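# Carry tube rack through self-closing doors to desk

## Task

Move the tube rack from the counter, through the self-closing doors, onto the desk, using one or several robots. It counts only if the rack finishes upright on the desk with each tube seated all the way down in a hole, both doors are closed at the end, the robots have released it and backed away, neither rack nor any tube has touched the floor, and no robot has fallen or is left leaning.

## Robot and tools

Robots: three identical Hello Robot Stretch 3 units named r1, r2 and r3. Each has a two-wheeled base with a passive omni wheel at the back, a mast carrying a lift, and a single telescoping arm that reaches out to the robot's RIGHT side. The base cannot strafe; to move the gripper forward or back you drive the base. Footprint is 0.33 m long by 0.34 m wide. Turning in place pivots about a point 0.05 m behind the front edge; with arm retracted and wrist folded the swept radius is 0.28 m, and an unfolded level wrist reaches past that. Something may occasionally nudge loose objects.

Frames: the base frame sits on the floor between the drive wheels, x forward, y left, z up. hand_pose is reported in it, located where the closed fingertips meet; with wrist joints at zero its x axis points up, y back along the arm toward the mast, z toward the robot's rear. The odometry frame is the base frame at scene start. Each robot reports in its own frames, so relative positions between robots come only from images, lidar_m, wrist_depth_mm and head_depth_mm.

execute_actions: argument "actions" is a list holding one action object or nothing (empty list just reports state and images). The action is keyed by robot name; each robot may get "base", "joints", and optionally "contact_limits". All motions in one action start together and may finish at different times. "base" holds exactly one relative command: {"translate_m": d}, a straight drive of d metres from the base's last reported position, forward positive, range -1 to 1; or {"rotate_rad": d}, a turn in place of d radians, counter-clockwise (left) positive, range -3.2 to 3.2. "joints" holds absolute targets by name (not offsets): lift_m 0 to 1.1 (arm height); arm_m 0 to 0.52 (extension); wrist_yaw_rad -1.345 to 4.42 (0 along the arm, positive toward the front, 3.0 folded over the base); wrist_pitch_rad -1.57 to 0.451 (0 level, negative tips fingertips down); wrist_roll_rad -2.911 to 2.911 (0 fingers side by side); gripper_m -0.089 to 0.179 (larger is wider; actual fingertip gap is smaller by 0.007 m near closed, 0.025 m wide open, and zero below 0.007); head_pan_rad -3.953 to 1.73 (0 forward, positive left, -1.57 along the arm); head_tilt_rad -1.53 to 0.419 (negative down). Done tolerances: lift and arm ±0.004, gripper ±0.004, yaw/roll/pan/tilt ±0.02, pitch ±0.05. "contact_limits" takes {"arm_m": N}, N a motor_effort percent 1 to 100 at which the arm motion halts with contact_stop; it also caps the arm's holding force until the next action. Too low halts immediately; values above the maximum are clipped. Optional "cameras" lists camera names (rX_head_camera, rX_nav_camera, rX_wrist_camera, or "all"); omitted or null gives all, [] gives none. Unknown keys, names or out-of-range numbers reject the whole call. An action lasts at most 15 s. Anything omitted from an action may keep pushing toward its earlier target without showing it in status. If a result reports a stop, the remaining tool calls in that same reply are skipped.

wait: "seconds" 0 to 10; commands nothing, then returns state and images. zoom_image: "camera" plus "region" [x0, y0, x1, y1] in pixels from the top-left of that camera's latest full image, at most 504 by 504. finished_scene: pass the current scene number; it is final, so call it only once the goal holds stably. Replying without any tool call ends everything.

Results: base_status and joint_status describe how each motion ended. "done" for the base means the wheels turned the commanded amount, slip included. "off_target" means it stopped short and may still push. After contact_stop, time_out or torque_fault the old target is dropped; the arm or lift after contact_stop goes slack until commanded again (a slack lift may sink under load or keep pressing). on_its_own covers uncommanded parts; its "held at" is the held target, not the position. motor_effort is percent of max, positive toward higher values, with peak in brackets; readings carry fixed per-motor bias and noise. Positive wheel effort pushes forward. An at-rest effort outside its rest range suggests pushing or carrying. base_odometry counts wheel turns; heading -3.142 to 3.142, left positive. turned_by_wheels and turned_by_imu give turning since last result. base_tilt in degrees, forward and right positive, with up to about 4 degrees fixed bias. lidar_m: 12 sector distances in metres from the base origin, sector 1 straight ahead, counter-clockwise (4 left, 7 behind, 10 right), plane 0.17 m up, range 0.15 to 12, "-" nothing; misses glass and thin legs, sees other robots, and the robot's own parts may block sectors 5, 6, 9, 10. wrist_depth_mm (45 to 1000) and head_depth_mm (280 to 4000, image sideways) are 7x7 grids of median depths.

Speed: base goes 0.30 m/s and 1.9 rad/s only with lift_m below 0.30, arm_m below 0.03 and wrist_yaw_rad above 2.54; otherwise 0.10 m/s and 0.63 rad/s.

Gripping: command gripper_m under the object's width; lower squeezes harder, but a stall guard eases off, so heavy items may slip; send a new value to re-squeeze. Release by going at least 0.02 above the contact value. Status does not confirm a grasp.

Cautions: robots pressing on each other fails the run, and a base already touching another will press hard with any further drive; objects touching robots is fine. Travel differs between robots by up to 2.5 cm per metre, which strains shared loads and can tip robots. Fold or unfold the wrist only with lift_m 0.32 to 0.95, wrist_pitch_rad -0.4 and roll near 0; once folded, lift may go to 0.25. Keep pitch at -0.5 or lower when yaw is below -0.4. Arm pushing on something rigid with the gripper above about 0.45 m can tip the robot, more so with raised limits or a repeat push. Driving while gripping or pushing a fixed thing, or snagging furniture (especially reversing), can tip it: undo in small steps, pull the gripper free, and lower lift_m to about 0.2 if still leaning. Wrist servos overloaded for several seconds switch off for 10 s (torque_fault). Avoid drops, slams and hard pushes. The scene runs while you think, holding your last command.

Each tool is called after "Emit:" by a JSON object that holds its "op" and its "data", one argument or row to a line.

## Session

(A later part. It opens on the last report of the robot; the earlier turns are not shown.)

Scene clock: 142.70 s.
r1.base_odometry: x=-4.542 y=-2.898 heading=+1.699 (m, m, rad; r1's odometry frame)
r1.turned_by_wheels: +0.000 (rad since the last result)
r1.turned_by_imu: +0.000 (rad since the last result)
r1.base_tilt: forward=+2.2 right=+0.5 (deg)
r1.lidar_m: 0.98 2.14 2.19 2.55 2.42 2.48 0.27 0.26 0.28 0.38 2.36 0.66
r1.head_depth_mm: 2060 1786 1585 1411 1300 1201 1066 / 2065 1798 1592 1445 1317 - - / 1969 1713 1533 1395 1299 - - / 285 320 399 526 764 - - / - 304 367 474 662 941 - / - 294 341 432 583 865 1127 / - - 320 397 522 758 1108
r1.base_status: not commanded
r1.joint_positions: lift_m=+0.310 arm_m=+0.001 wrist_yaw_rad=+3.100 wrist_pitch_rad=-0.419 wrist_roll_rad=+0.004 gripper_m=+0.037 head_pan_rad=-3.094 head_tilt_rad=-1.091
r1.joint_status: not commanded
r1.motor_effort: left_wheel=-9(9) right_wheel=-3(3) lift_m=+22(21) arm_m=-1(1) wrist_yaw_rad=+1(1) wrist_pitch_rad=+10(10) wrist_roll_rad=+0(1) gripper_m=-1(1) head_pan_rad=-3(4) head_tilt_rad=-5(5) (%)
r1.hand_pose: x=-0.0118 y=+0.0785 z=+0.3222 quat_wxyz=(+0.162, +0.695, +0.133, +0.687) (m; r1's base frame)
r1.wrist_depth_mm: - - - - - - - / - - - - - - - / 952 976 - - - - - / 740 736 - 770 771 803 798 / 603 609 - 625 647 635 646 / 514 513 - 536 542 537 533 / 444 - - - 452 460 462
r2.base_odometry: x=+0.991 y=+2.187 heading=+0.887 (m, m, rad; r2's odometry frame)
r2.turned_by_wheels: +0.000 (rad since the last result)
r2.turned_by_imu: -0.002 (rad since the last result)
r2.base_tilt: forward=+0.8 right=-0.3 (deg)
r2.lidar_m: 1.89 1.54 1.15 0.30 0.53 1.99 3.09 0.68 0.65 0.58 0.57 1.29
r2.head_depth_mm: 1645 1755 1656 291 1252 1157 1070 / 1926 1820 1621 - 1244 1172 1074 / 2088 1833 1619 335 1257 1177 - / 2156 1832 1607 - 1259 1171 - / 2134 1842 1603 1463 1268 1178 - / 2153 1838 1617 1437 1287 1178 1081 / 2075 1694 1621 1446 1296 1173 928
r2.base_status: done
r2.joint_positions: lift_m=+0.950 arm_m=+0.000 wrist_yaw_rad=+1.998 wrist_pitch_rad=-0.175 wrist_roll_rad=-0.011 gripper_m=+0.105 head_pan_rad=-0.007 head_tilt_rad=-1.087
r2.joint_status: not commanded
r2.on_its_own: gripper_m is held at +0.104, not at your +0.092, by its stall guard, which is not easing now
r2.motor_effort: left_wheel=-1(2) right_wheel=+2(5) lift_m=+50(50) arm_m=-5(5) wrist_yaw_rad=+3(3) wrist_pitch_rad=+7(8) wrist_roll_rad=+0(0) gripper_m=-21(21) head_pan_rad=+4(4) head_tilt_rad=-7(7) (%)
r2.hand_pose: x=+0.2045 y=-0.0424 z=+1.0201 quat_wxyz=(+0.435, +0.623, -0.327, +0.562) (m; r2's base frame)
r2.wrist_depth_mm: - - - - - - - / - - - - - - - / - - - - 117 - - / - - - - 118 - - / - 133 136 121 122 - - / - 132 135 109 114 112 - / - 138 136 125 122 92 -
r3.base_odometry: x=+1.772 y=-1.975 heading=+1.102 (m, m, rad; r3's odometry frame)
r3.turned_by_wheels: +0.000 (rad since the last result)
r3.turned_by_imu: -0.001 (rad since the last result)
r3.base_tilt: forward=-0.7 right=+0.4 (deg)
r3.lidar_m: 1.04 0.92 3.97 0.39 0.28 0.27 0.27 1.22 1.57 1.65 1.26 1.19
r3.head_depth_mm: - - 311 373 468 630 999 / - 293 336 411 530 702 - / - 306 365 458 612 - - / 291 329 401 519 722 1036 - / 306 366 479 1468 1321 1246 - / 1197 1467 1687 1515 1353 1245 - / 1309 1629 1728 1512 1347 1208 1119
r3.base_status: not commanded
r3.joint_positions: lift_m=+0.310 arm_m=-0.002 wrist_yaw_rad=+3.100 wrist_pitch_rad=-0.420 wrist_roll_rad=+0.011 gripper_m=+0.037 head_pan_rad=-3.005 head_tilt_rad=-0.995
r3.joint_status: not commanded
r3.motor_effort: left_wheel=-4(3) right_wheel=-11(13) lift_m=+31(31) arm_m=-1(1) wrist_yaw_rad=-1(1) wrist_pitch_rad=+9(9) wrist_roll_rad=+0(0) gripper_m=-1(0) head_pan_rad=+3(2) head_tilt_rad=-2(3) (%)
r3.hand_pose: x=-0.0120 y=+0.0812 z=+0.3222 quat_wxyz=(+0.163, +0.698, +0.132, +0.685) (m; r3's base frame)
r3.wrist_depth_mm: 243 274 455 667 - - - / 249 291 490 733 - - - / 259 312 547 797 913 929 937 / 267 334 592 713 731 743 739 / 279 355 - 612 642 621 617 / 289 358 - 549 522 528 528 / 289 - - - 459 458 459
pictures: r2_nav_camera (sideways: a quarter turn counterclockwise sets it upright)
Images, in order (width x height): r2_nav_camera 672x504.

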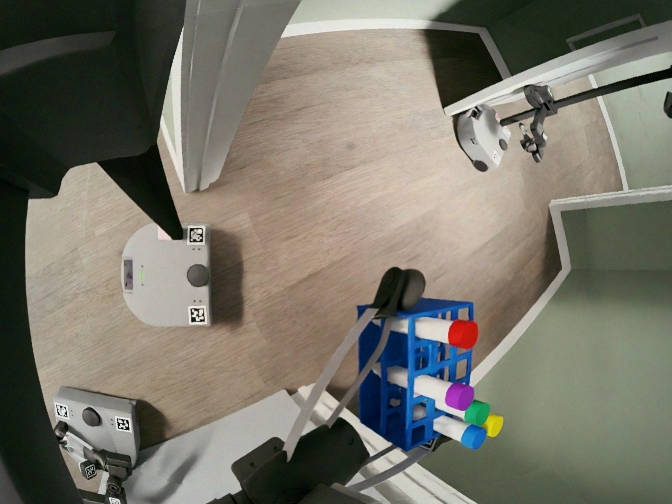

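Emit:
{"op": "execute_actions", "data": {
  "actions": [
    {"r2":{"base":{"translate_m":1.0}},"r1":{"base":{"rotate_rad":0.5}}}
  ],
  "cameras": ["r2_nav_camera"]
}}

Emit:
{"op": "execute_actions", "data": {
  "actions": [
    {"r2":{"base":{"translate_m":0.35}},"r1":{"base":{"translate_m":0.5}}}
  ],
  "cameras": ["r2_nav_camera","r1_nav_camera"]
}}

Scene clock: 154.17 s.
r1.base_odometry: x=-4.542 y=-2.898 heading=+2.198 (m, m, rad; r1's odometry frame)
r1.turned_by_wheels: +0.500 (rad since the last result)
r1.turned_by_imu: +0.497 (rad since the last result)
r1.base_tilt: forward=+2.1 right=+0.5 (deg)
r1.lidar_m: 2.14 2.19 2.58 2.42 2.46 0.29 0.28 0.29 0.38 1.51 0.91 0.95
r1.head_depth_mm: - 304 376 504 1274 1199 1064 / - 305 375 504 707 - - / - 306 377 503 708 - - / - 306 377 503 757 - - / - 306 377 504 758 1185 - / - 306 377 504 758 1186 1123 / - 306 377 503 758 1185 1122
r1.base_status: done
r1.joint_positions: lift_m=+0.310 arm_m=+0.001 wrist_yaw_rad=+3.100 wrist_pitch_rad=-0.419 wrist_roll_rad=+0.004 gripper_m=+0.037 head_pan_rad=-3.094 head_tilt_rad=-1.091
r1.joint_status: not commanded
r1.motor_effort: left_wheel=-13(24) right_wheel=-1(4) lift_m=+22(21) arm_m=+0(0) wrist_yaw_rad=+1(1) wrist_pitch_rad=+10(10) wrist_roll_rad=+0(1) gripper_m=-1(0) head_pan_rad=-2(3) head_tilt_rad=-5(5) (%)
r1.hand_pose: x=-0.0118 y=+0.0785 z=+0.3222 quat_wxyz=(+0.162, +0.695, +0.133, +0.687) (m; r1's base frame)
r1.wrist_depth_mm: - - - - - - - / - - - - - - - / 940 972 - - - - - / 740 759 - 773 781 800 801 / 599 620 - 629 636 636 648 / 512 511 - 548 540 534 534 / 320 - - - 457 460 460
r2.base_odometry: x=+1.623 y=+2.961 heading=+0.886 (m, m, rad; r2's odometry frame)
r2.turned_by_wheels: +0.000 (rad since the last result)
r2.turned_by_imu: -0.004 (rad since the last result)
r2.base_tilt: forward=+0.9 right=-0.3 (deg)
r2.lidar_m: 1.23 1.53 0.90 1.32 1.31 0.99 3.58 0.71 0.72 0.81 0.79 0.84
r2.head_depth_mm: 1063 1185 1317 290 1251 1158 1070 / 1240 1422 1547 - 1234 1176 1075 / 1512 1716 1627 335 1253 1170 - / 1593 1796 1602 - 1256 1178 - / 1514 1773 1606 1463 1280 1181 - / 1451 1751 1616 1439 1293 1176 1093 / 2094 1845 1626 1439 1299 1181 1082
r2.base_status: done
r2.joint_positions: lift_m=+0.950 arm_m=+0.000 wrist_yaw_rad=+1.998 wrist_pitch_rad=-0.175 wrist_roll_rad=-0.011 gripper_m=+0.105 head_pan_rad=-0.007 head_tilt_rad=-1.087
r2.joint_status: not commanded
r2.on_its_own: gripper_m is held at +0.104, not at your +0.092, by its stall guard, which is not easing now
r2.motor_effort: left_wheel=-1(2) right_wheel=+1(5) lift_m=+49(50) arm_m=-5(5) wrist_yaw_rad=+3(2) wrist_pitch_rad=+8(8) wrist_roll_rad=+0(0) gripper_m=-21(21) head_pan_rad=+4(4) head_tilt_rad=-7(7) (%)
r2.hand_pose: x=+0.2045 y=-0.0424 z=+1.0201 quat_wxyz=(+0.435, +0.623, -0.327, +0.562) (m; r2's base frame)
r2.wrist_depth_mm: 918 - - - - - 823 / 933 - - - - - 817 / 975 - - - 116 - 803 / 956 - - - 118 - 810 / 983 133 136 121 121 - 806 / 948 132 136 109 114 112 809 / 892 137 136 126 122 92 748
r3.base_odometry: x=+1.772 y=-1.975 heading=+1.102 (m, m, rad; r3's odometry frame)
r3.turned_by_wheels: +0.000 (rad since the last result)
r3.turned_by_imu: -0.002 (rad since the last result)
r3.base_tilt: forward=-0.7 right=+0.4 (deg)
r3.lidar_m: 1.04 0.92 3.97 0.40 0.28 0.27 0.27 1.23 1.56 0.86 1.26 1.19
r3.head_depth_mm: - - 311 373 468 630 1001 / - 293 336 412 531 701 - / - 306 364 458 611 - - / 291 329 402 519 725 1035 - / 305 367 479 1473 1325 1246 - / 1199 1450 1679 1521 1353 1237 - / 1305 1621 1722 1508 1348 1212 1109
r3.base_status: not commanded
r3.joint_positions: lift_m=+0.310 arm_m=-0.002 wrist_yaw_rad=+3.100 wrist_pitch_rad=-0.420 wrist_roll_rad=+0.011 gripper_m=+0.037 head_pan_rad=-3.005 head_tilt_rad=-0.995
r3.joint_status: not commanded
r3.motor_effort: left_wheel=-3(4) right_wheel=-12(12) lift_m=+31(31) arm_m=-1(1) wrist_yaw_rad=+0(0) wrist_pitch_rad=+9(9) wrist_roll_rad=+0(0) gripper_m=+0(0) head_pan_rad=+2(3) head_tilt_rad=-3(2) (%)
r3.hand_pose: x=-0.0120 y=+0.0812 z=+0.3222 quat_wxyz=(+0.163, +0.698, +0.132, +0.685) (m; r3's base frame)
r3.wrist_depth_mm: 242 275 457 657 - - - / 251 293 490 725 - - - / 258 312 544 823 921 924 937 / 267 333 581 727 744 743 737 / 279 356 - 613 646 612 617 / 289 363 - 550 526 534 524 / 289 - - - 463 460 458
pictures: r2_nav_camera (sideways: a quarter turn counterclockwise sets it upright)
Images, in order (width x height): r2_nav_camera 672x504.

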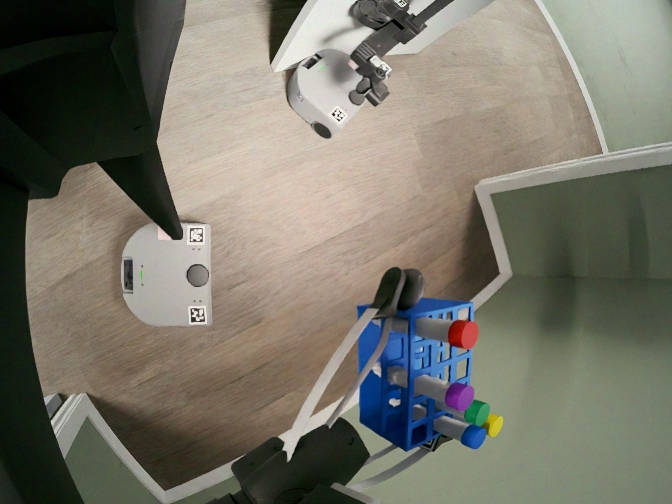

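Scene clock: 160.17 s.
r1.base_odometry: x=-4.835 y=-2.493 heading=+2.198 (m, m, rad; r1's odometry frame)
r1.turned_by_wheels: +0.000 (rad since the last result)
r1.turned_by_imu: +0.001 (rad since the last result)
r1.base_tilt: forward=+2.1 right=+0.5 (deg)
r1.lidar_m: 1.64 1.67 2.20 2.45 2.51 2.64 0.28 0.34 1.07 0.68 0.70 0.91
r1.head_depth_mm: 2068 1796 1600 1427 1295 1197 1065 / 2071 1806 1595 1436 1317 - - / 1992 355 1561 1399 1308 - - / - 310 394 537 840 - - / 291 340 444 635 1111 1231 - / 304 377 510 778 1291 1211 1119 / 330 425 599 1008 1333 1217 1119
r1.base_status: done
r1.joint_positions: lift_m=+0.310 arm_m=+0.001 wrist_yaw_rad=+3.100 wrist_pitch_rad=-0.419 wrist_roll_rad=+0.004 gripper_m=+0.037 head_pan_rad=-3.094 head_tilt_rad=-1.091
r1.joint_status: not commanded
r1.motor_effort: left_wheel=-12(12) right_wheel=-10(10) lift_m=+22(21) arm_m=+0(1) wrist_yaw_rad=+0(1) wrist_pitch_rad=+11(10) wrist_roll_rad=+0(1) gripper_m=+1(1) head_pan_rad=-3(3) head_tilt_rad=-5(5) (%)
r1.hand_pose: x=-0.0118 y=+0.0785 z=+0.3222 quat_wxyz=(+0.162, +0.695, +0.133, +0.687) (m; r1's base frame)
r1.wrist_depth_mm: - - - - - - - / - - - - - - - / 963 959 - - - - - / 732 751 - 763 790 801 798 / 600 607 - 616 634 643 642 / 511 514 - 536 536 536 539 / 444 - - - 452 458 457
r2.base_odometry: x=+1.845 y=+3.233 heading=+0.886 (m, m, rad; r2's odometry frame)
r2.turned_by_wheels: +0.000 (rad since the last result)
r2.turned_by_imu: -0.002 (rad since the last result)
r2.base_tilt: forward=+0.9 right=-0.3 (deg)
r2.lidar_m: 0.99 1.20 0.72 0.87 1.46 1.32 1.34 1.00 0.84 0.65 0.64 0.68
r2.head_depth_mm: 856 958 1065 291 1249 1158 1073 / 1002 1148 1269 - 1246 1168 1075 / 1214 1427 1545 335 1257 1174 - / 1253 1528 1606 - 1255 1182 - / 1193 1443 1613 1459 1279 1176 - / 1139 1359 1588 1436 1293 1178 1093 / 1087 1753 1625 1444 1299 1179 1082
r2.base_status: done
r2.joint_positions: lift_m=+0.950 arm_m=+0.000 wrist_yaw_rad=+1.998 wrist_pitch_rad=-0.175 wrist_roll_rad=-0.011 gripper_m=+0.105 head_pan_rad=-0.007 head_tilt_rad=-1.087
r2.joint_status: not commanded
r2.on_its_own: gripper_m is held at +0.104, not at your +0.092, by its stall guard, which is not easing now
r2.motor_effort: left_wheel=+0(1) right_wheel=+2(6) lift_m=+50(50) arm_m=-5(5) wrist_yaw_rad=+2(2) wrist_pitch_rad=+7(8) wrist_roll_rad=+0(0) gripper_m=-21(21) head_pan_rad=+4(4) head_tilt_rad=-6(7) (%)
r2.hand_pose: x=+0.2045 y=-0.0424 z=+1.0201 quat_wxyz=(+0.435, +0.623, -0.327, +0.562) (m; r2's base frame)
r2.wrist_depth_mm: - - - - - 948 646 / - - - - - 950 644 / - - - - 116 829 640 / - - - - 118 809 629 / - 133 136 121 122 807 630 / - 132 135 109 114 112 621 / - 137 137 126 121 92 565
r3.base_odometry: x=+1.772 y=-1.975 heading=+1.102 (m, m, rad; r3's odometry frame)
r3.turned_by_wheels: +0.000 (rad since the last result)
r3.turned_by_imu: -0.001 (rad since the last result)
r3.base_tilt: forward=-0.7 right=+0.4 (deg)
r3.lidar_m: 1.04 0.92 3.96 0.40 0.28 0.27 0.27 1.23 1.56 0.64 0.73 1.19
r3.head_depth_mm: - - 311 372 468 630 1001 / - 293 336 411 531 702 - / - 306 365 459 614 - - / 291 329 402 520 724 1031 - / 306 367 479 1477 1319 1247 - / 1194 1463 1678 1524 1363 1238 - / 1304 1618 1715 1505 1341 1210 1108
r3.base_status: not commanded
r3.joint_positions: lift_m=+0.310 arm_m=-0.002 wrist_yaw_rad=+3.100 wrist_pitch_rad=-0.420 wrist_roll_rad=+0.011 gripper_m=+0.037 head_pan_rad=-3.005 head_tilt_rad=-0.995
r3.joint_status: not commanded
r3.motor_effort: left_wheel=-3(4) right_wheel=-12(11) lift_m=+30(31) arm_m=-1(1) wrist_yaw_rad=+0(0) wrist_pitch_rad=+9(9) wrist_roll_rad=+0(0) gripper_m=+0(0) head_pan_rad=+3(3) head_tilt_rad=-3(3) (%)
r3.hand_pose: x=-0.0120 y=+0.0812 z=+0.3222 quat_wxyz=(+0.163, +0.698, +0.132, +0.685) (m; r3's base frame)
r3.wrist_depth_mm: 242 271 456 663 - - - / 250 289 494 729 - - - / 258 314 539 825 918 946 898 / 267 334 597 709 747 742 739 / 277 358 - 612 626 618 611 / 288 366 - 547 526 523 518 / 288 - - - 458 461 466
pictures: r1_nav_camera (sideways: a quarter turn counterclockwise sets it upright), r2_nav_camera (sideways: a quarter turn counterclockwise sets it upright)
Images, in order (width x height): r1_nav_camera 672x504, r2_nav_camera 672x504.

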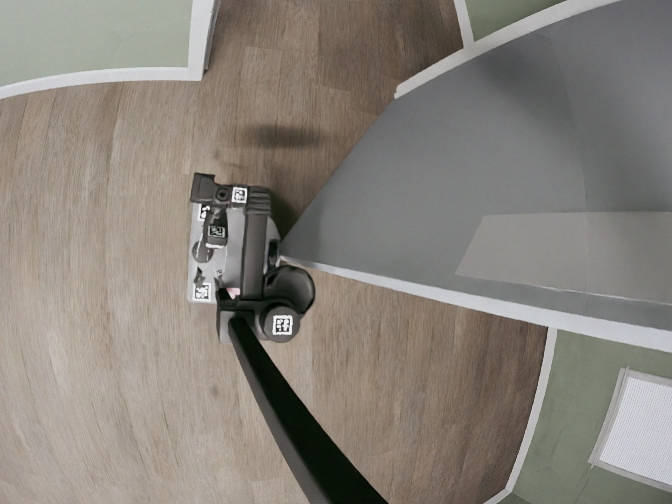

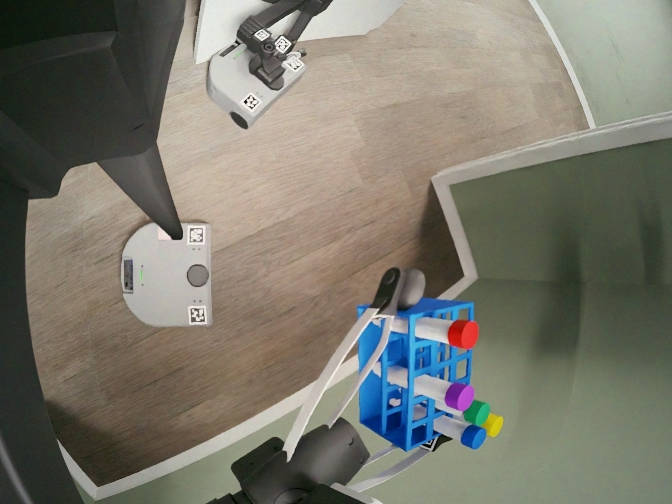

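Emit:
{"op": "execute_actions", "data": {
  "actions": [
    {"r2":{"base":{"rotate_rad":0.4}},"r1":{"base":{"translate_m":0.5}}}
  ],
  "cameras": []
}}

Emit:
{"op": "execute_actions", "data": {
  "actions": [
    {"r2":{"base":{"translate_m":0.35}}}
  ],
  "cameras": []
}}

Emit:
{"op": "execute_actions", "data": {
  "actions": [
    {"r2":{"base":{"rotate_rad":0.42}}}
  ],
  "cameras": ["r2_nav_camera","r1_nav_camera"]
}}

Scene clock: 167.17 s.
r1.base_odometry: x=-5.129 y=-2.088 heading=+2.198 (m, m, rad; r1's odometry frame)
r1.turned_by_wheels: +0.000 (rad since the last result)
r1.turned_by_imu: +0.000 (rad since the last result)
r1.base_tilt: forward=+2.1 right=+0.5 (deg)
r1.lidar_m: 1.14 1.16 1.52 2.50 2.54 3.18 2.99 0.95 0.69 0.65 0.66 0.86
r1.head_depth_mm: 2053 1794 1581 1433 1294 1196 1058 / 2055 1799 1600 1436 1322 - - / 2089 1816 1587 1441 1330 - - / 2111 1836 1610 1447 1311 - - / 2147 1835 1631 1463 1320 1235 - / 2157 1872 1634 1460 1333 1217 1120 / 2076 1847 1650 1477 1336 1216 1122
r1.base_status: done
r1.joint_positions: lift_m=+0.310 arm_m=+0.001 wrist_yaw_rad=+3.100 wrist_pitch_rad=-0.419 wrist_roll_rad=+0.004 gripper_m=+0.037 head_pan_rad=-3.094 head_tilt_rad=-1.091
r1.joint_status: not commanded
r1.motor_effort: left_wheel=-3(10) right_wheel=+2(7) lift_m=+22(21) arm_m=+0(0) wrist_yaw_rad=+1(1) wrist_pitch_rad=+10(10) wrist_roll_rad=-1(0) gripper_m=+0(0) head_pan_rad=-4(3) head_tilt_rad=-5(5) (%)
r1.hand_pose: x=-0.0118 y=+0.0785 z=+0.3222 quat_wxyz=(+0.162, +0.695, +0.133, +0.687) (m; r1's base frame)
r1.wrist_depth_mm: - - - - - - - / - - - - - - - / 936 965 - - - - - / 744 754 - 773 770 801 803 / 607 600 - 623 645 636 646 / 508 512 - 536 533 528 545 / 451 - - - 453 463 461
r2.base_odometry: x=+1.845 y=+3.233 heading=+1.286 (m, m, rad; r2's odometry frame)
r2.turned_by_wheels: +0.400 (rad since the last result)
r2.turned_by_imu: +0.401 (rad since the last result)
r2.base_tilt: forward=+0.9 right=-0.4 (deg)
r2.lidar_m: 1.21 1.20 0.73 1.45 1.49 1.15 1.00 0.95 0.67 0.64 0.66 0.88
r2.head_depth_mm: 1155 1412 1635 291 1254 1158 1071 / 1159 1408 1598 - 1248 1171 1078 / 1152 1409 1596 335 1250 1176 - / 2083 1802 1607 - 1252 1176 - / 2126 1841 1622 1459 1276 1177 - / 2161 1839 1619 1443 1293 1180 1091 / 2157 1854 1629 1443 1261 1174 1080
r2.base_status: done
r2.joint_positions: lift_m=+0.950 arm_m=+0.000 wrist_yaw_rad=+1.998 wrist_pitch_rad=-0.175 wrist_roll_rad=-0.011 gripper_m=+0.105 head_pan_rad=-0.007 head_tilt_rad=-1.087
r2.joint_status: not commanded
r2.on_its_own: gripper_m is held at +0.104, not at your +0.092, by its stall guard, which is not easing now
r2.motor_effort: left_wheel=-1(2) right_wheel=+2(5) lift_m=+50(50) arm_m=-5(4) wrist_yaw_rad=+1(1) wrist_pitch_rad=+8(8) wrist_roll_rad=+0(0) gripper_m=-21(21) head_pan_rad=+5(4) head_tilt_rad=-7(7) (%)
r2.hand_pose: x=+0.2045 y=-0.0424 z=+1.0201 quat_wxyz=(+0.435, +0.623, -0.327, +0.562) (m; r2's base frame)
r2.wrist_depth_mm: 790 - - - - 981 913 / 791 - - - - 987 937 / 839 814 - - 116 - 945 / 854 845 - 128 118 - 983 / 848 133 136 121 122 - - / 854 132 135 109 114 112 - / 831 137 136 126 122 92 -
r3.base_odometry: x=+1.772 y=-1.975 heading=+1.102 (m, m, rad; r3's odometry frame)
r3.turned_by_wheels: +0.000 (rad since the last result)
r3.turned_by_imu: -0.001 (rad since the last result)
r3.base_tilt: forward=-0.7 right=+0.4 (deg)
r3.lidar_m: 1.04 0.92 3.97 0.40 0.28 0.27 0.27 1.22 1.56 0.70 0.73 1.19
r3.head_depth_mm: - - 311 373 469 628 1000 / - 293 336 411 531 700 - / - 306 365 458 613 - - / 290 329 402 519 725 1037 - / 305 366 479 1471 1311 1243 - / 1199 1475 1698 1516 1355 1242 - / 1309 1633 1717 1516 1346 1217 1112
r3.base_status: not commanded
r3.joint_positions: lift_m=+0.310 arm_m=-0.002 wrist_yaw_rad=+3.100 wrist_pitch_rad=-0.420 wrist_roll_rad=+0.011 gripper_m=+0.037 head_pan_rad=-3.005 head_tilt_rad=-0.995
r3.joint_status: not commanded
r3.motor_effort: left_wheel=-3(3) right_wheel=-12(12) lift_m=+31(31) arm_m=-1(1) wrist_yaw_rad=-1(0) wrist_pitch_rad=+9(9) wrist_roll_rad=+1(0) gripper_m=+0(0) head_pan_rad=+3(3) head_tilt_rad=-3(2) (%)
r3.hand_pose: x=-0.0120 y=+0.0812 z=+0.3222 quat_wxyz=(+0.163, +0.698, +0.132, +0.685) (m; r3's base frame)
r3.wrist_depth_mm: 241 276 458 663 - - - / 250 291 489 729 - - - / 257 312 542 827 912 903 924 / 269 334 591 706 725 736 743 / 277 356 - 605 639 611 620 / 289 361 - 553 525 526 529 / 289 - - - 457 461 466
pictures: none
No camera images: the call's "cameras" was empty. Leave "cameras" out to get every camera's image.

Scene clock: 171.63 s.
r1.base_odometry: x=-5.129 y=-2.088 heading=+2.198 (m, m, rad; r1's odometry frame)
r1.turned_by_wheels: +0.000 (rad since the last result)
r1.turned_by_imu: +0.000 (rad since the last result)
r1.base_tilt: forward=+2.1 right=+0.5 (deg)
r1.lidar_m: 1.13 1.16 1.52 2.50 2.54 3.17 2.98 1.01 0.69 0.65 0.66 0.86
r1.head_depth_mm: 2074 1776 1593 1418 1292 1194 1066 / 2053 1810 1601 1445 1309 - - / 2086 1816 1616 1445 1321 - - / 2123 1826 1614 1455 1307 - - / 2098 1844 1633 1463 1317 1235 - / 2142 1864 1640 1473 1327 1216 1119 / 2076 1860 1645 1474 1331 1213 1121
r1.base_status: not commanded
r1.joint_positions: lift_m=+0.310 arm_m=+0.001 wrist_yaw_rad=+3.100 wrist_pitch_rad=-0.419 wrist_roll_rad=+0.004 gripper_m=+0.037 head_pan_rad=-3.094 head_tilt_rad=-1.091
r1.joint_status: not commanded
r1.motor_effort: left_wheel=-3(3) right_wheel=+2(2) lift_m=+21(21) arm_m=+0(0) wrist_yaw_rad=+1(0) wrist_pitch_rad=+10(10) wrist_roll_rad=+0(0) gripper_m=+1(1) head_pan_rad=-3(3) head_tilt_rad=-5(5) (%)
r1.hand_pose: x=-0.0118 y=+0.0785 z=+0.3222 quat_wxyz=(+0.162, +0.695, +0.133, +0.687) (m; r1's base frame)
r1.wrist_depth_mm: - - - - - - - / - - - - - - - / 940 951 - - - - - / 733 745 - 766 770 799 787 / 601 603 - 617 628 644 642 / 507 511 - 541 534 530 534 / 448 - - - 455 463 464
r2.base_odometry: x=+1.943 y=+3.569 heading=+1.286 (m, m, rad; r2's odometry frame)
r2.turned_by_wheels: +0.000 (rad since the last result)
r2.turned_by_imu: -0.002 (rad since the last result)
r2.base_tilt: forward=+0.9 right=-0.3 (deg)
r2.lidar_m: 0.86 1.29 0.55 0.55 1.50 1.50 1.35 0.93 0.66 0.63 0.64 0.85
r2.head_depth_mm: 816 992 1182 290 1250 1158 1075 / 816 992 1173 - 1245 1170 1078 / 812 990 1172 335 1249 1178 - / 2035 1758 1532 - 1254 1175 - / 2139 1833 1613 1464 1279 1175 - / 2144 1845 1616 1440 1298 1179 1090 / 2159 1850 1619 1442 1297 1184 1081
r2.base_status: done
r2.joint_positions: lift_m=+0.950 arm_m=+0.000 wrist_yaw_rad=+1.998 wrist_pitch_rad=-0.175 wrist_roll_rad=-0.011 gripper_m=+0.105 head_pan_rad=-0.007 head_tilt_rad=-1.087
r2.joint_status: not commanded
r2.on_its_own: gripper_m is held at +0.104, not at your +0.092, by its stall guard, which is not easing now
r2.motor_effort: left_wheel=-1(4) right_wheel=+2(5) lift_m=+50(50) arm_m=-5(5) wrist_yaw_rad=+3(3) wrist_pitch_rad=+7(7) wrist_roll_rad=+0(0) gripper_m=-21(21) head_pan_rad=+4(4) head_tilt_rad=-7(7) (%)
r2.hand_pose: x=+0.2045 y=-0.0424 z=+1.0201 quat_wxyz=(+0.435, +0.623, -0.327, +0.562) (m; r2's base frame)
r2.wrist_depth_mm: 826 - - - - 672 621 / 841 - - - - 700 636 / 841 - - - 117 699 655 / 854 - - 128 118 717 687 / 883 133 136 121 122 745 720 / 895 132 135 109 114 112 729 / 849 138 137 126 122 92 732
r3.base_odometry: x=+1.772 y=-1.975 heading=+1.102 (m, m, rad; r3's odometry frame)
r3.turned_by_wheels: +0.000 (rad since the last result)
r3.turned_by_imu: -0.001 (rad since the last result)
r3.base_tilt: forward=-0.7 right=+0.3 (deg)
r3.lidar_m: 1.04 0.92 3.97 0.40 0.28 0.27 0.27 1.22 1.57 1.65 0.47 0.56
r3.head_depth_mm: - - 311 373 468 631 1005 / - 293 335 411 531 703 - / - 306 365 459 611 - - / 291 329 402 519 725 1033 - / 305 367 479 1470 1318 1243 - / 1199 1459 1696 1518 1351 1234 - / 1305 1617 1715 1509 1349 1216 1108
r3.base_status: not commanded
r3.joint_positions: lift_m=+0.310 arm_m=-0.002 wrist_yaw_rad=+3.100 wrist_pitch_rad=-0.420 wrist_roll_rad=+0.011 gripper_m=+0.037 head_pan_rad=-3.005 head_tilt_rad=-0.995
r3.joint_status: not commanded
r3.motor_effort: left_wheel=-3(3) right_wheel=-11(12) lift_m=+32(31) arm_m=-1(1) wrist_yaw_rad=-1(0) wrist_pitch_rad=+9(9) wrist_roll_rad=+0(0) gripper_m=+0(0) head_pan_rad=+2(2) head_tilt_rad=-2(2) (%)
r3.hand_pose: x=-0.0120 y=+0.0812 z=+0.3222 quat_wxyz=(+0.163, +0.698, +0.132, +0.685) (m; r3's base frame)
r3.wrist_depth_mm: 242 274 455 661 - - - / 248 292 494 732 - - - / 259 312 540 817 893 909 917 / 269 334 585 708 724 728 743 / 278 357 - 607 633 618 621 / 288 369 - 553 526 525 520 / 288 - - - 455 463 461
pictures: none
No camera images: the call's "cameras" was empty. Leave "cameras" out to get every camera's image.

Scene clock: 173.40 s.
r1.base_odometry: x=-5.129 y=-2.088 heading=+2.198 (m, m, rad; r1's odometry frame)
r1.turned_by_wheels: +0.000 (rad since the last result)
r1.turned_by_imu: +0.000 (rad since the last result)
r1.base_tilt: forward=+2.2 right=+0.5 (deg)
r1.lidar_m: 1.14 1.16 1.52 2.50 2.54 3.18 2.99 1.01 0.69 0.65 0.66 0.86
r1.head_depth_mm: 2043 1795 1588 1435 1294 1195 1066 / 2075 1805 1578 1437 1321 - - / 2083 1831 1608 1428 1314 - - / 2120 1833 1624 1449 1315 - - / 2131 1861 1637 1455 1325 1235 - / 2140 1856 1642 1472 1331 1203 1114 / 2060 1814 1655 1483 1336 1225 1117
r1.base_status: not commanded
r1.joint_positions: lift_m=+0.310 arm_m=+0.001 wrist_yaw_rad=+3.100 wrist_pitch_rad=-0.419 wrist_roll_rad=+0.004 gripper_m=+0.037 head_pan_rad=-3.094 head_tilt_rad=-1.091
r1.joint_status: not commanded
r1.motor_effort: left_wheel=-3(3) right_wheel=+2(2) lift_m=+21(21) arm_m=+2(1) wrist_yaw_rad=+1(0) wrist_pitch_rad=+10(10) wrist_roll_rad=+0(0) gripper_m=-1(0) head_pan_rad=-3(4) head_tilt_rad=-5(5) (%)
r1.hand_pose: x=-0.0118 y=+0.0785 z=+0.3222 quat_wxyz=(+0.162, +0.695, +0.133, +0.687) (m; r1's base frame)
r1.wrist_depth_mm: - - - - - - - / - - - - - - - / 929 973 - - - - - / 741 734 - 772 779 780 794 / 597 603 - 620 641 629 653 / 508 514 - 542 534 535 543 / 452 - - - 451 454 463
r2.base_odometry: x=+1.943 y=+3.569 heading=+1.706 (m, m, rad; r2's odometry frame)
r2.turned_by_wheels: +0.420 (rad since the last result)
r2.turned_by_imu: +0.423 (rad since the last result)
r2.base_tilt: forward=+0.9 right=-0.2 (deg)
r2.lidar_m: 4.17 0.90 0.55 1.48 1.55 1.34 1.06 0.68 0.63 0.63 0.78 0.86
r2.head_depth_mm: 2146 1816 1661 290 1255 1152 1072 / 2137 1826 1617 - 1248 1173 1071 / 2128 1850 1618 335 1259 1171 - / 2133 1843 1608 - 1253 1173 - / 2143 1828 1601 1455 1276 1177 - / 2142 1852 1589 1435 1300 1185 1092 / 1213 1248 1381 1424 1168 1168 1080
r2.base_status: done
r2.joint_positions: lift_m=+0.950 arm_m=+0.000 wrist_yaw_rad=+1.999 wrist_pitch_rad=-0.175 wrist_roll_rad=-0.011 gripper_m=+0.105 head_pan_rad=-0.007 head_tilt_rad=-1.087
r2.joint_status: not commanded
r2.on_its_own: gripper_m is held at +0.104, not at your +0.092, by its stall guard, which is not easing now
r2.motor_effort: left_wheel=-1(3) right_wheel=+2(5) lift_m=+50(50) arm_m=-5(5) wrist_yaw_rad=+3(1) wrist_pitch_rad=+7(7) wrist_roll_rad=+0(0) gripper_m=-21(21) head_pan_rad=+4(4) head_tilt_rad=-7(7) (%)
r2.hand_pose: x=+0.2045 y=-0.0424 z=+1.0201 quat_wxyz=(+0.435, +0.623, -0.327, +0.562) (m; r2's base frame)
r2.wrist_depth_mm: 675 788 946 - - - - / 689 809 963 - - - - / 725 658 990 - 116 - - / 737 672 - - 118 - - / 750 133 136 121 122 - - / 775 132 135 109 114 112 642 / 748 138 136 126 122 92 636
r3.base_odometry: x=+1.772 y=-1.975 heading=+1.102 (m, m, rad; r3's odometry frame)
r3.turned_by_wheels: +0.000 (rad since the last result)
r3.turned_by_imu: +0.000 (rad since the last result)
r3.base_tilt: forward=-0.6 right=+0.4 (deg)
r3.lidar_m: 1.04 0.92 3.94 0.40 0.28 0.27 0.27 1.23 1.56 1.65 0.53 0.56
r3.head_depth_mm: - - 310 373 468 630 1003 / - 293 336 411 531 702 - / - 306 365 460 612 - - / 291 329 402 518 722 1030 - / 305 366 478 1465 1318 1240 - / 1200 1458 1686 1520 1353 1237 - / 1306 1620 1726 1508 1345 1211 1120
r3.base_status: not commanded
r3.joint_positions: lift_m=+0.310 arm_m=-0.002 wrist_yaw_rad=+3.100 wrist_pitch_rad=-0.420 wrist_roll_rad=+0.011 gripper_m=+0.037 head_pan_rad=-3.005 head_tilt_rad=-0.995
r3.joint_status: not commanded
r3.motor_effort: left_wheel=-3(3) right_wheel=-12(13) lift_m=+31(31) arm_m=-1(1) wrist_yaw_rad=+0(0) wrist_pitch_rad=+9(9) wrist_roll_rad=+0(0) gripper_m=-1(0) head_pan_rad=+2(3) head_tilt_rad=-2(4) (%)
r3.hand_pose: x=-0.0120 y=+0.0812 z=+0.3222 quat_wxyz=(+0.163, +0.698, +0.132, +0.685) (m; r3's base frame)
r3.wrist_depth_mm: 241 273 455 678 - - - / 249 293 492 729 - - - / 259 314 544 812 921 910 925 / 268 333 597 710 716 733 739 / 279 353 - 605 635 613 625 / 288 363 - 545 527 523 523 / 289 - - - 460 462 457
pictures: r1_nav_camera (sideways: a quarter turn counterclockwise sets it upright), r2_nav_camera (sideways: a quarter turn counterclockwise sets it upright)
Images, in order (width x height): r1_nav_camera 672x504, r2_nav_camera 672x504.

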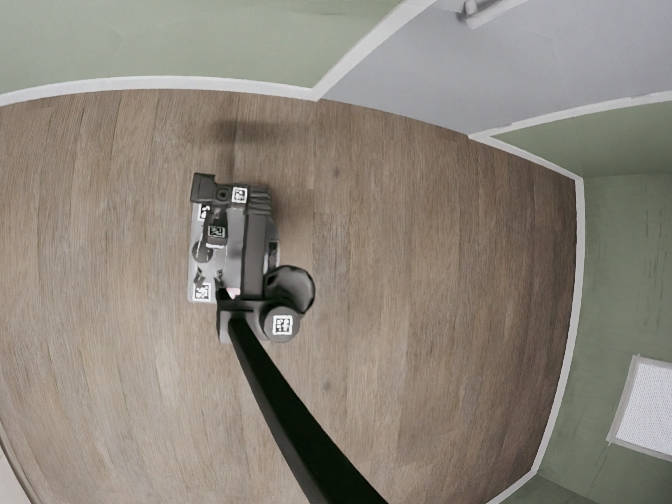

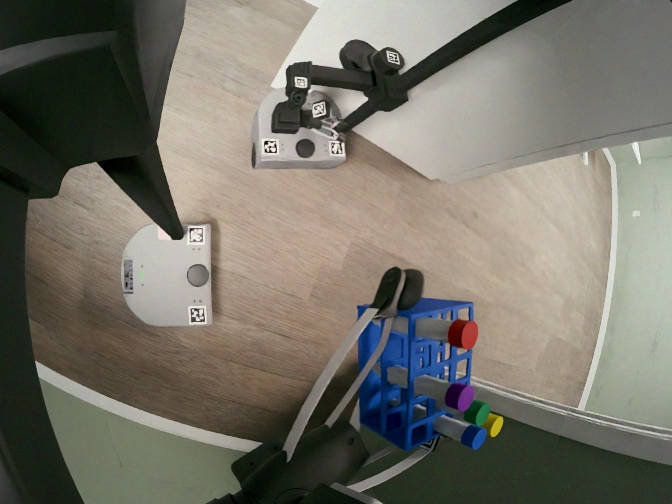

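Emit:
{"op": "execute_actions", "data": {
  "actions": [
    {"r2":{"base":{"rotate_rad":-0.08}}}
  ],
  "cameras": []
}}

Emit:
{"op": "execute_actions", "data": {
  "actions": [
    {"r2":{"base":{"translate_m":0.9},"joints":{"head_tilt_rad":-0.8}}}
  ],
  "cameras": ["r2_nav_camera"]
}}

Scene clock: 175.13 s.
r1.base_odometry: x=-5.129 y=-2.088 heading=+2.198 (m, m, rad; r1's odometry frame)
r1.turned_by_wheels: +0.000 (rad since the last result)
r1.turned_by_imu: +0.000 (rad since the last result)
r1.base_tilt: forward=+2.2 right=+0.5 (deg)
r1.lidar_m: 1.14 1.16 1.52 2.49 2.54 3.19 2.99 1.01 0.69 0.65 0.66 0.86
r1.head_depth_mm: 2045 1786 1586 1426 1297 1195 1067 / 2078 1819 1588 1422 1310 - - / 2096 1812 1622 1440 1331 - - / 2107 1831 1620 1452 1317 - - / 2126 1843 1634 1470 1310 1236 - / 2127 1864 1647 1469 1330 1211 1121 / 2071 1841 1645 1479 1326 1227 1131
r1.base_status: not commanded
r1.joint_positions: lift_m=+0.310 arm_m=+0.001 wrist_yaw_rad=+3.100 wrist_pitch_rad=-0.419 wrist_roll_rad=+0.004 gripper_m=+0.037 head_pan_rad=-3.094 head_tilt_rad=-1.091
r1.joint_status: not commanded
r1.motor_effort: left_wheel=-3(3) right_wheel=+2(2) lift_m=+21(22) arm_m=+1(0) wrist_yaw_rad=+1(0) wrist_pitch_rad=+10(10) wrist_roll_rad=+0(0) gripper_m=+0(0) head_pan_rad=-4(3) head_tilt_rad=-5(4) (%)
r1.hand_pose: x=-0.0118 y=+0.0785 z=+0.3222 quat_wxyz=(+0.162, +0.695, +0.133, +0.687) (m; r1's base frame)
r1.wrist_depth_mm: - - - - - - - / - - - - - - - / 959 983 - - - - - / 745 749 - 769 777 778 816 / 603 611 - 621 643 641 647 / 517 509 - 542 538 530 531 / 449 - - - 450 461 466
r2.base_odometry: x=+1.943 y=+3.569 heading=+1.626 (m, m, rad; r2's odometry frame)
r2.turned_by_wheels: -0.080 (rad since the last result)
r2.turned_by_imu: -0.081 (rad since the last result)
r2.base_tilt: forward=+0.9 right=-0.3 (deg)
r2.lidar_m: 4.10 0.94 0.55 0.83 1.61 1.34 1.19 0.71 0.63 0.63 0.74 0.86
r2.head_depth_mm: 2117 982 1057 290 1244 1158 1076 / 2132 1828 1605 - 1246 1173 1076 / 2136 1838 1616 335 1250 1174 - / 2136 1830 1619 - 1258 1171 - / 2138 1830 1616 1462 1273 1178 - / 2139 1847 1621 1433 1290 1174 1094 / 2162 1774 1516 1440 1212 1148 1078
r2.base_status: done
r2.joint_positions: lift_m=+0.950 arm_m=+0.000 wrist_yaw_rad=+1.999 wrist_pitch_rad=-0.175 wrist_roll_rad=-0.011 gripper_m=+0.105 head_pan_rad=-0.007 head_tilt_rad=-1.087
r2.joint_status: not commanded
r2.on_its_own: gripper_m is held at +0.104, not at your +0.092, by its stall guard, which is not easing now
r2.motor_effort: left_wheel=+2(3) right_wheel=-3(5) lift_m=+50(50) arm_m=-5(5) wrist_yaw_rad=+3(3) wrist_pitch_rad=+8(8) wrist_roll_rad=+0(0) gripper_m=-21(21) head_pan_rad=+4(4) head_tilt_rad=-7(7) (%)
r2.hand_pose: x=+0.2045 y=-0.0424 z=+1.0201 quat_wxyz=(+0.435, +0.623, -0.327, +0.562) (m; r2's base frame)
r2.wrist_depth_mm: 660 797 980 - - - - / 675 839 - - - - - / 696 816 - - 116 - 595 / 716 845 - - 118 - 614 / 773 133 136 121 121 - 628 / 776 132 135 109 114 112 647 / 759 138 136 125 122 92 656
r3.base_odometry: x=+1.772 y=-1.975 heading=+1.102 (m, m, rad; r3's odometry frame)
r3.turned_by_wheels: +0.000 (rad since the last result)
r3.turned_by_imu: +0.000 (rad since the last result)
r3.base_tilt: forward=-0.6 right=+0.4 (deg)
r3.lidar_m: 1.04 0.92 3.97 0.40 0.28 0.27 0.27 1.22 1.57 1.65 0.51 0.56
r3.head_depth_mm: - - 311 373 468 629 1004 / - 293 336 411 531 702 - / - 306 365 458 613 - - / 290 329 402 518 723 1035 - / 306 366 478 1472 1313 1245 - / 1205 1458 1697 1517 1350 1235 - / 1302 1616 1716 1512 1345 1217 1113
r3.base_status: not commanded
r3.joint_positions: lift_m=+0.310 arm_m=-0.002 wrist_yaw_rad=+3.100 wrist_pitch_rad=-0.420 wrist_roll_rad=+0.011 gripper_m=+0.037 head_pan_rad=-3.005 head_tilt_rad=-0.995
r3.joint_status: not commanded
r3.motor_effort: left_wheel=-3(3) right_wheel=-12(12) lift_m=+32(31) arm_m=-1(1) wrist_yaw_rad=+0(0) wrist_pitch_rad=+9(9) wrist_roll_rad=+0(0) gripper_m=-1(0) head_pan_rad=+2(2) head_tilt_rad=-2(2) (%)
r3.hand_pose: x=-0.0120 y=+0.0812 z=+0.3222 quat_wxyz=(+0.163, +0.698, +0.132, +0.685) (m; r3's base frame)
r3.wrist_depth_mm: 241 273 456 665 - - - / 250 291 495 728 - - - / 259 313 544 815 907 914 915 / 267 334 592 708 740 726 728 / 276 356 - 610 635 614 616 / 288 359 - 549 523 524 534 / 289 - - - 457 467 462
pictures: none
No camera images: the call's "cameras" was empty. Leave "cameras" out to get every camera's image.

Scene clock: 185.10 s.
r1.base_odometry: x=-5.129 y=-2.088 heading=+2.198 (m, m, rad; r1's odometry frame)
r1.turned_by_wheels: +0.000 (rad since the last result)
r1.turned_by_imu: +0.000 (rad since the last result)
r1.base_tilt: forward=+2.1 right=+0.4 (deg)
r1.lidar_m: 1.13 1.16 1.52 2.50 2.54 3.17 2.99 1.01 0.69 0.65 0.66 0.86
r1.head_depth_mm: 2035 1795 1584 1421 1290 1202 1066 / 2080 1820 1604 1436 1313 - - / 2098 1815 1607 1444 1319 - - / 2105 1848 1617 1450 1311 - - / 2136 1833 1631 1470 1320 1232 - / 2167 1855 1645 1461 1329 1217 1126 / 2072 1843 1652 1483 1339 1217 1116
r1.base_status: not commanded
r1.joint_positions: lift_m=+0.310 arm_m=+0.001 wrist_yaw_rad=+3.100 wrist_pitch_rad=-0.419 wrist_roll_rad=+0.004 gripper_m=+0.037 head_pan_rad=-3.094 head_tilt_rad=-1.091
r1.joint_status: not commanded
r1.motor_effort: left_wheel=-3(3) right_wheel=+2(2) lift_m=+21(21) arm_m=+0(0) wrist_yaw_rad=+0(0) wrist_pitch_rad=+10(10) wrist_roll_rad=+0(1) gripper_m=+1(0) head_pan_rad=-3(3) head_tilt_rad=-5(5) (%)
r1.hand_pose: x=-0.0118 y=+0.0785 z=+0.3222 quat_wxyz=(+0.162, +0.695, +0.133, +0.687) (m; r1's base frame)
r1.wrist_depth_mm: - - - - - - - / - - - - - - - / 965 954 - - - - - / 745 744 - 779 776 790 793 / 610 605 - 626 641 627 648 / 510 509 - 536 543 526 538 / 452 - - - 458 461 461
r2.base_odometry: x=+1.893 y=+4.467 heading=+1.626 (m, m, rad; r2's odometry frame)
r2.turned_by_wheels: +0.000 (rad since the last result)
r2.turned_by_imu: -0.003 (rad since the last result)
r2.base_tilt: forward=+0.8 right=-0.4 (deg)
r2.lidar_m: 3.26 3.13 0.56 0.56 0.67 0.71 1.69 1.01 0.31 0.30 2.27 3.25
r2.head_depth_mm: 2681 2846 2212 1808 - 289 1118 / 2759 2973 2228 1784 1524 - 1092 / 2881 2969 2218 1772 1447 297 1091 / 2946 2948 2220 1777 1452 - 1090 / 3034 2980 2230 1776 1484 1327 1115 / 3187 2961 2226 1780 1480 1272 1113 / 3331 2968 2220 1774 1489 1272 1116
r2.base_status: done
r2.joint_positions: lift_m=+0.950 arm_m=+0.000 wrist_yaw_rad=+1.999 wrist_pitch_rad=-0.175 wrist_roll_rad=-0.011 gripper_m=+0.105 head_pan_rad=-0.007 head_tilt_rad=-0.803
r2.joint_status: all done
r2.on_its_own: gripper_m is held at +0.104, not at your +0.092, by its stall guard, which is not easing now
r2.motor_effort: left_wheel=+2(7) right_wheel=-3(3) lift_m=+50(50) arm_m=-5(4) wrist_yaw_rad=+2(3) wrist_pitch_rad=+7(7) wrist_roll_rad=+0(0) gripper_m=-21(21) head_pan_rad=+4(4) head_tilt_rad=+1(26) (%)
r2.hand_pose: x=+0.2045 y=-0.0424 z=+1.0201 quat_wxyz=(+0.435, +0.623, -0.327, +0.562) (m; r2's base frame)
r2.wrist_depth_mm: - - - - - - - / - - - - - - - / - - - - 116 - - / - - - - 118 - - / - 133 136 121 122 - - / - 132 136 109 114 112 - / - 137 136 126 122 92 -
r3.base_odometry: x=+1.772 y=-1.975 heading=+1.102 (m, m, rad; r3's odometry frame)
r3.turned_by_wheels: +0.000 (rad since the last result)
r3.turned_by_imu: -0.002 (rad since the last result)
r3.base_tilt: forward=-0.6 right=+0.4 (deg)
r3.lidar_m: 1.04 0.59 0.59 0.40 0.28 0.27 0.27 1.22 1.56 1.65 1.25 1.19
r3.head_depth_mm: - - 311 372 468 629 999 / - 293 336 411 531 701 - / - 306 364 459 612 - - / 290 329 402 520 725 1032 - / 306 366 479 1477 1319 1243 - / 1202 1467 1691 1515 1355 1233 - / 1306 1630 1717 1510 1341 1211 1113
r3.base_status: not commanded
r3.joint_positions: lift_m=+0.310 arm_m=-0.002 wrist_yaw_rad=+3.100 wrist_pitch_rad=-0.420 wrist_roll_rad=+0.011 gripper_m=+0.037 head_pan_rad=-3.005 head_tilt_rad=-0.995
r3.joint_status: not commanded
r3.motor_effort: left_wheel=-4(3) right_wheel=-12(12) lift_m=+32(31) arm_m=-1(1) wrist_yaw_rad=+0(0) wrist_pitch_rad=+9(9) wrist_roll_rad=+0(0) gripper_m=+0(0) head_pan_rad=+3(2) head_tilt_rad=-3(2) (%)
r3.hand_pose: x=-0.0120 y=+0.0812 z=+0.3222 quat_wxyz=(+0.163, +0.698, +0.132, +0.685) (m; r3's base frame)
r3.wrist_depth_mm: 241 273 455 664 - - - / 250 292 494 735 - - - / 261 313 542 834 927 837 557 / 267 332 582 711 733 675 494 / 279 356 - 608 640 614 504 / 288 362 - 545 520 526 508 / 291 - - - 457 457 461
pictures: r2_nav_camera (sideways: a quarter turn counterclockwise sets it upright)
Images, in order (width x height): r2_nav_camera 672x504.

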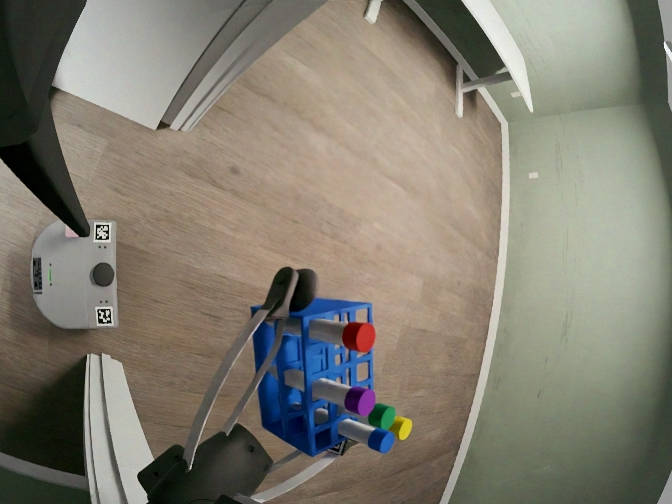

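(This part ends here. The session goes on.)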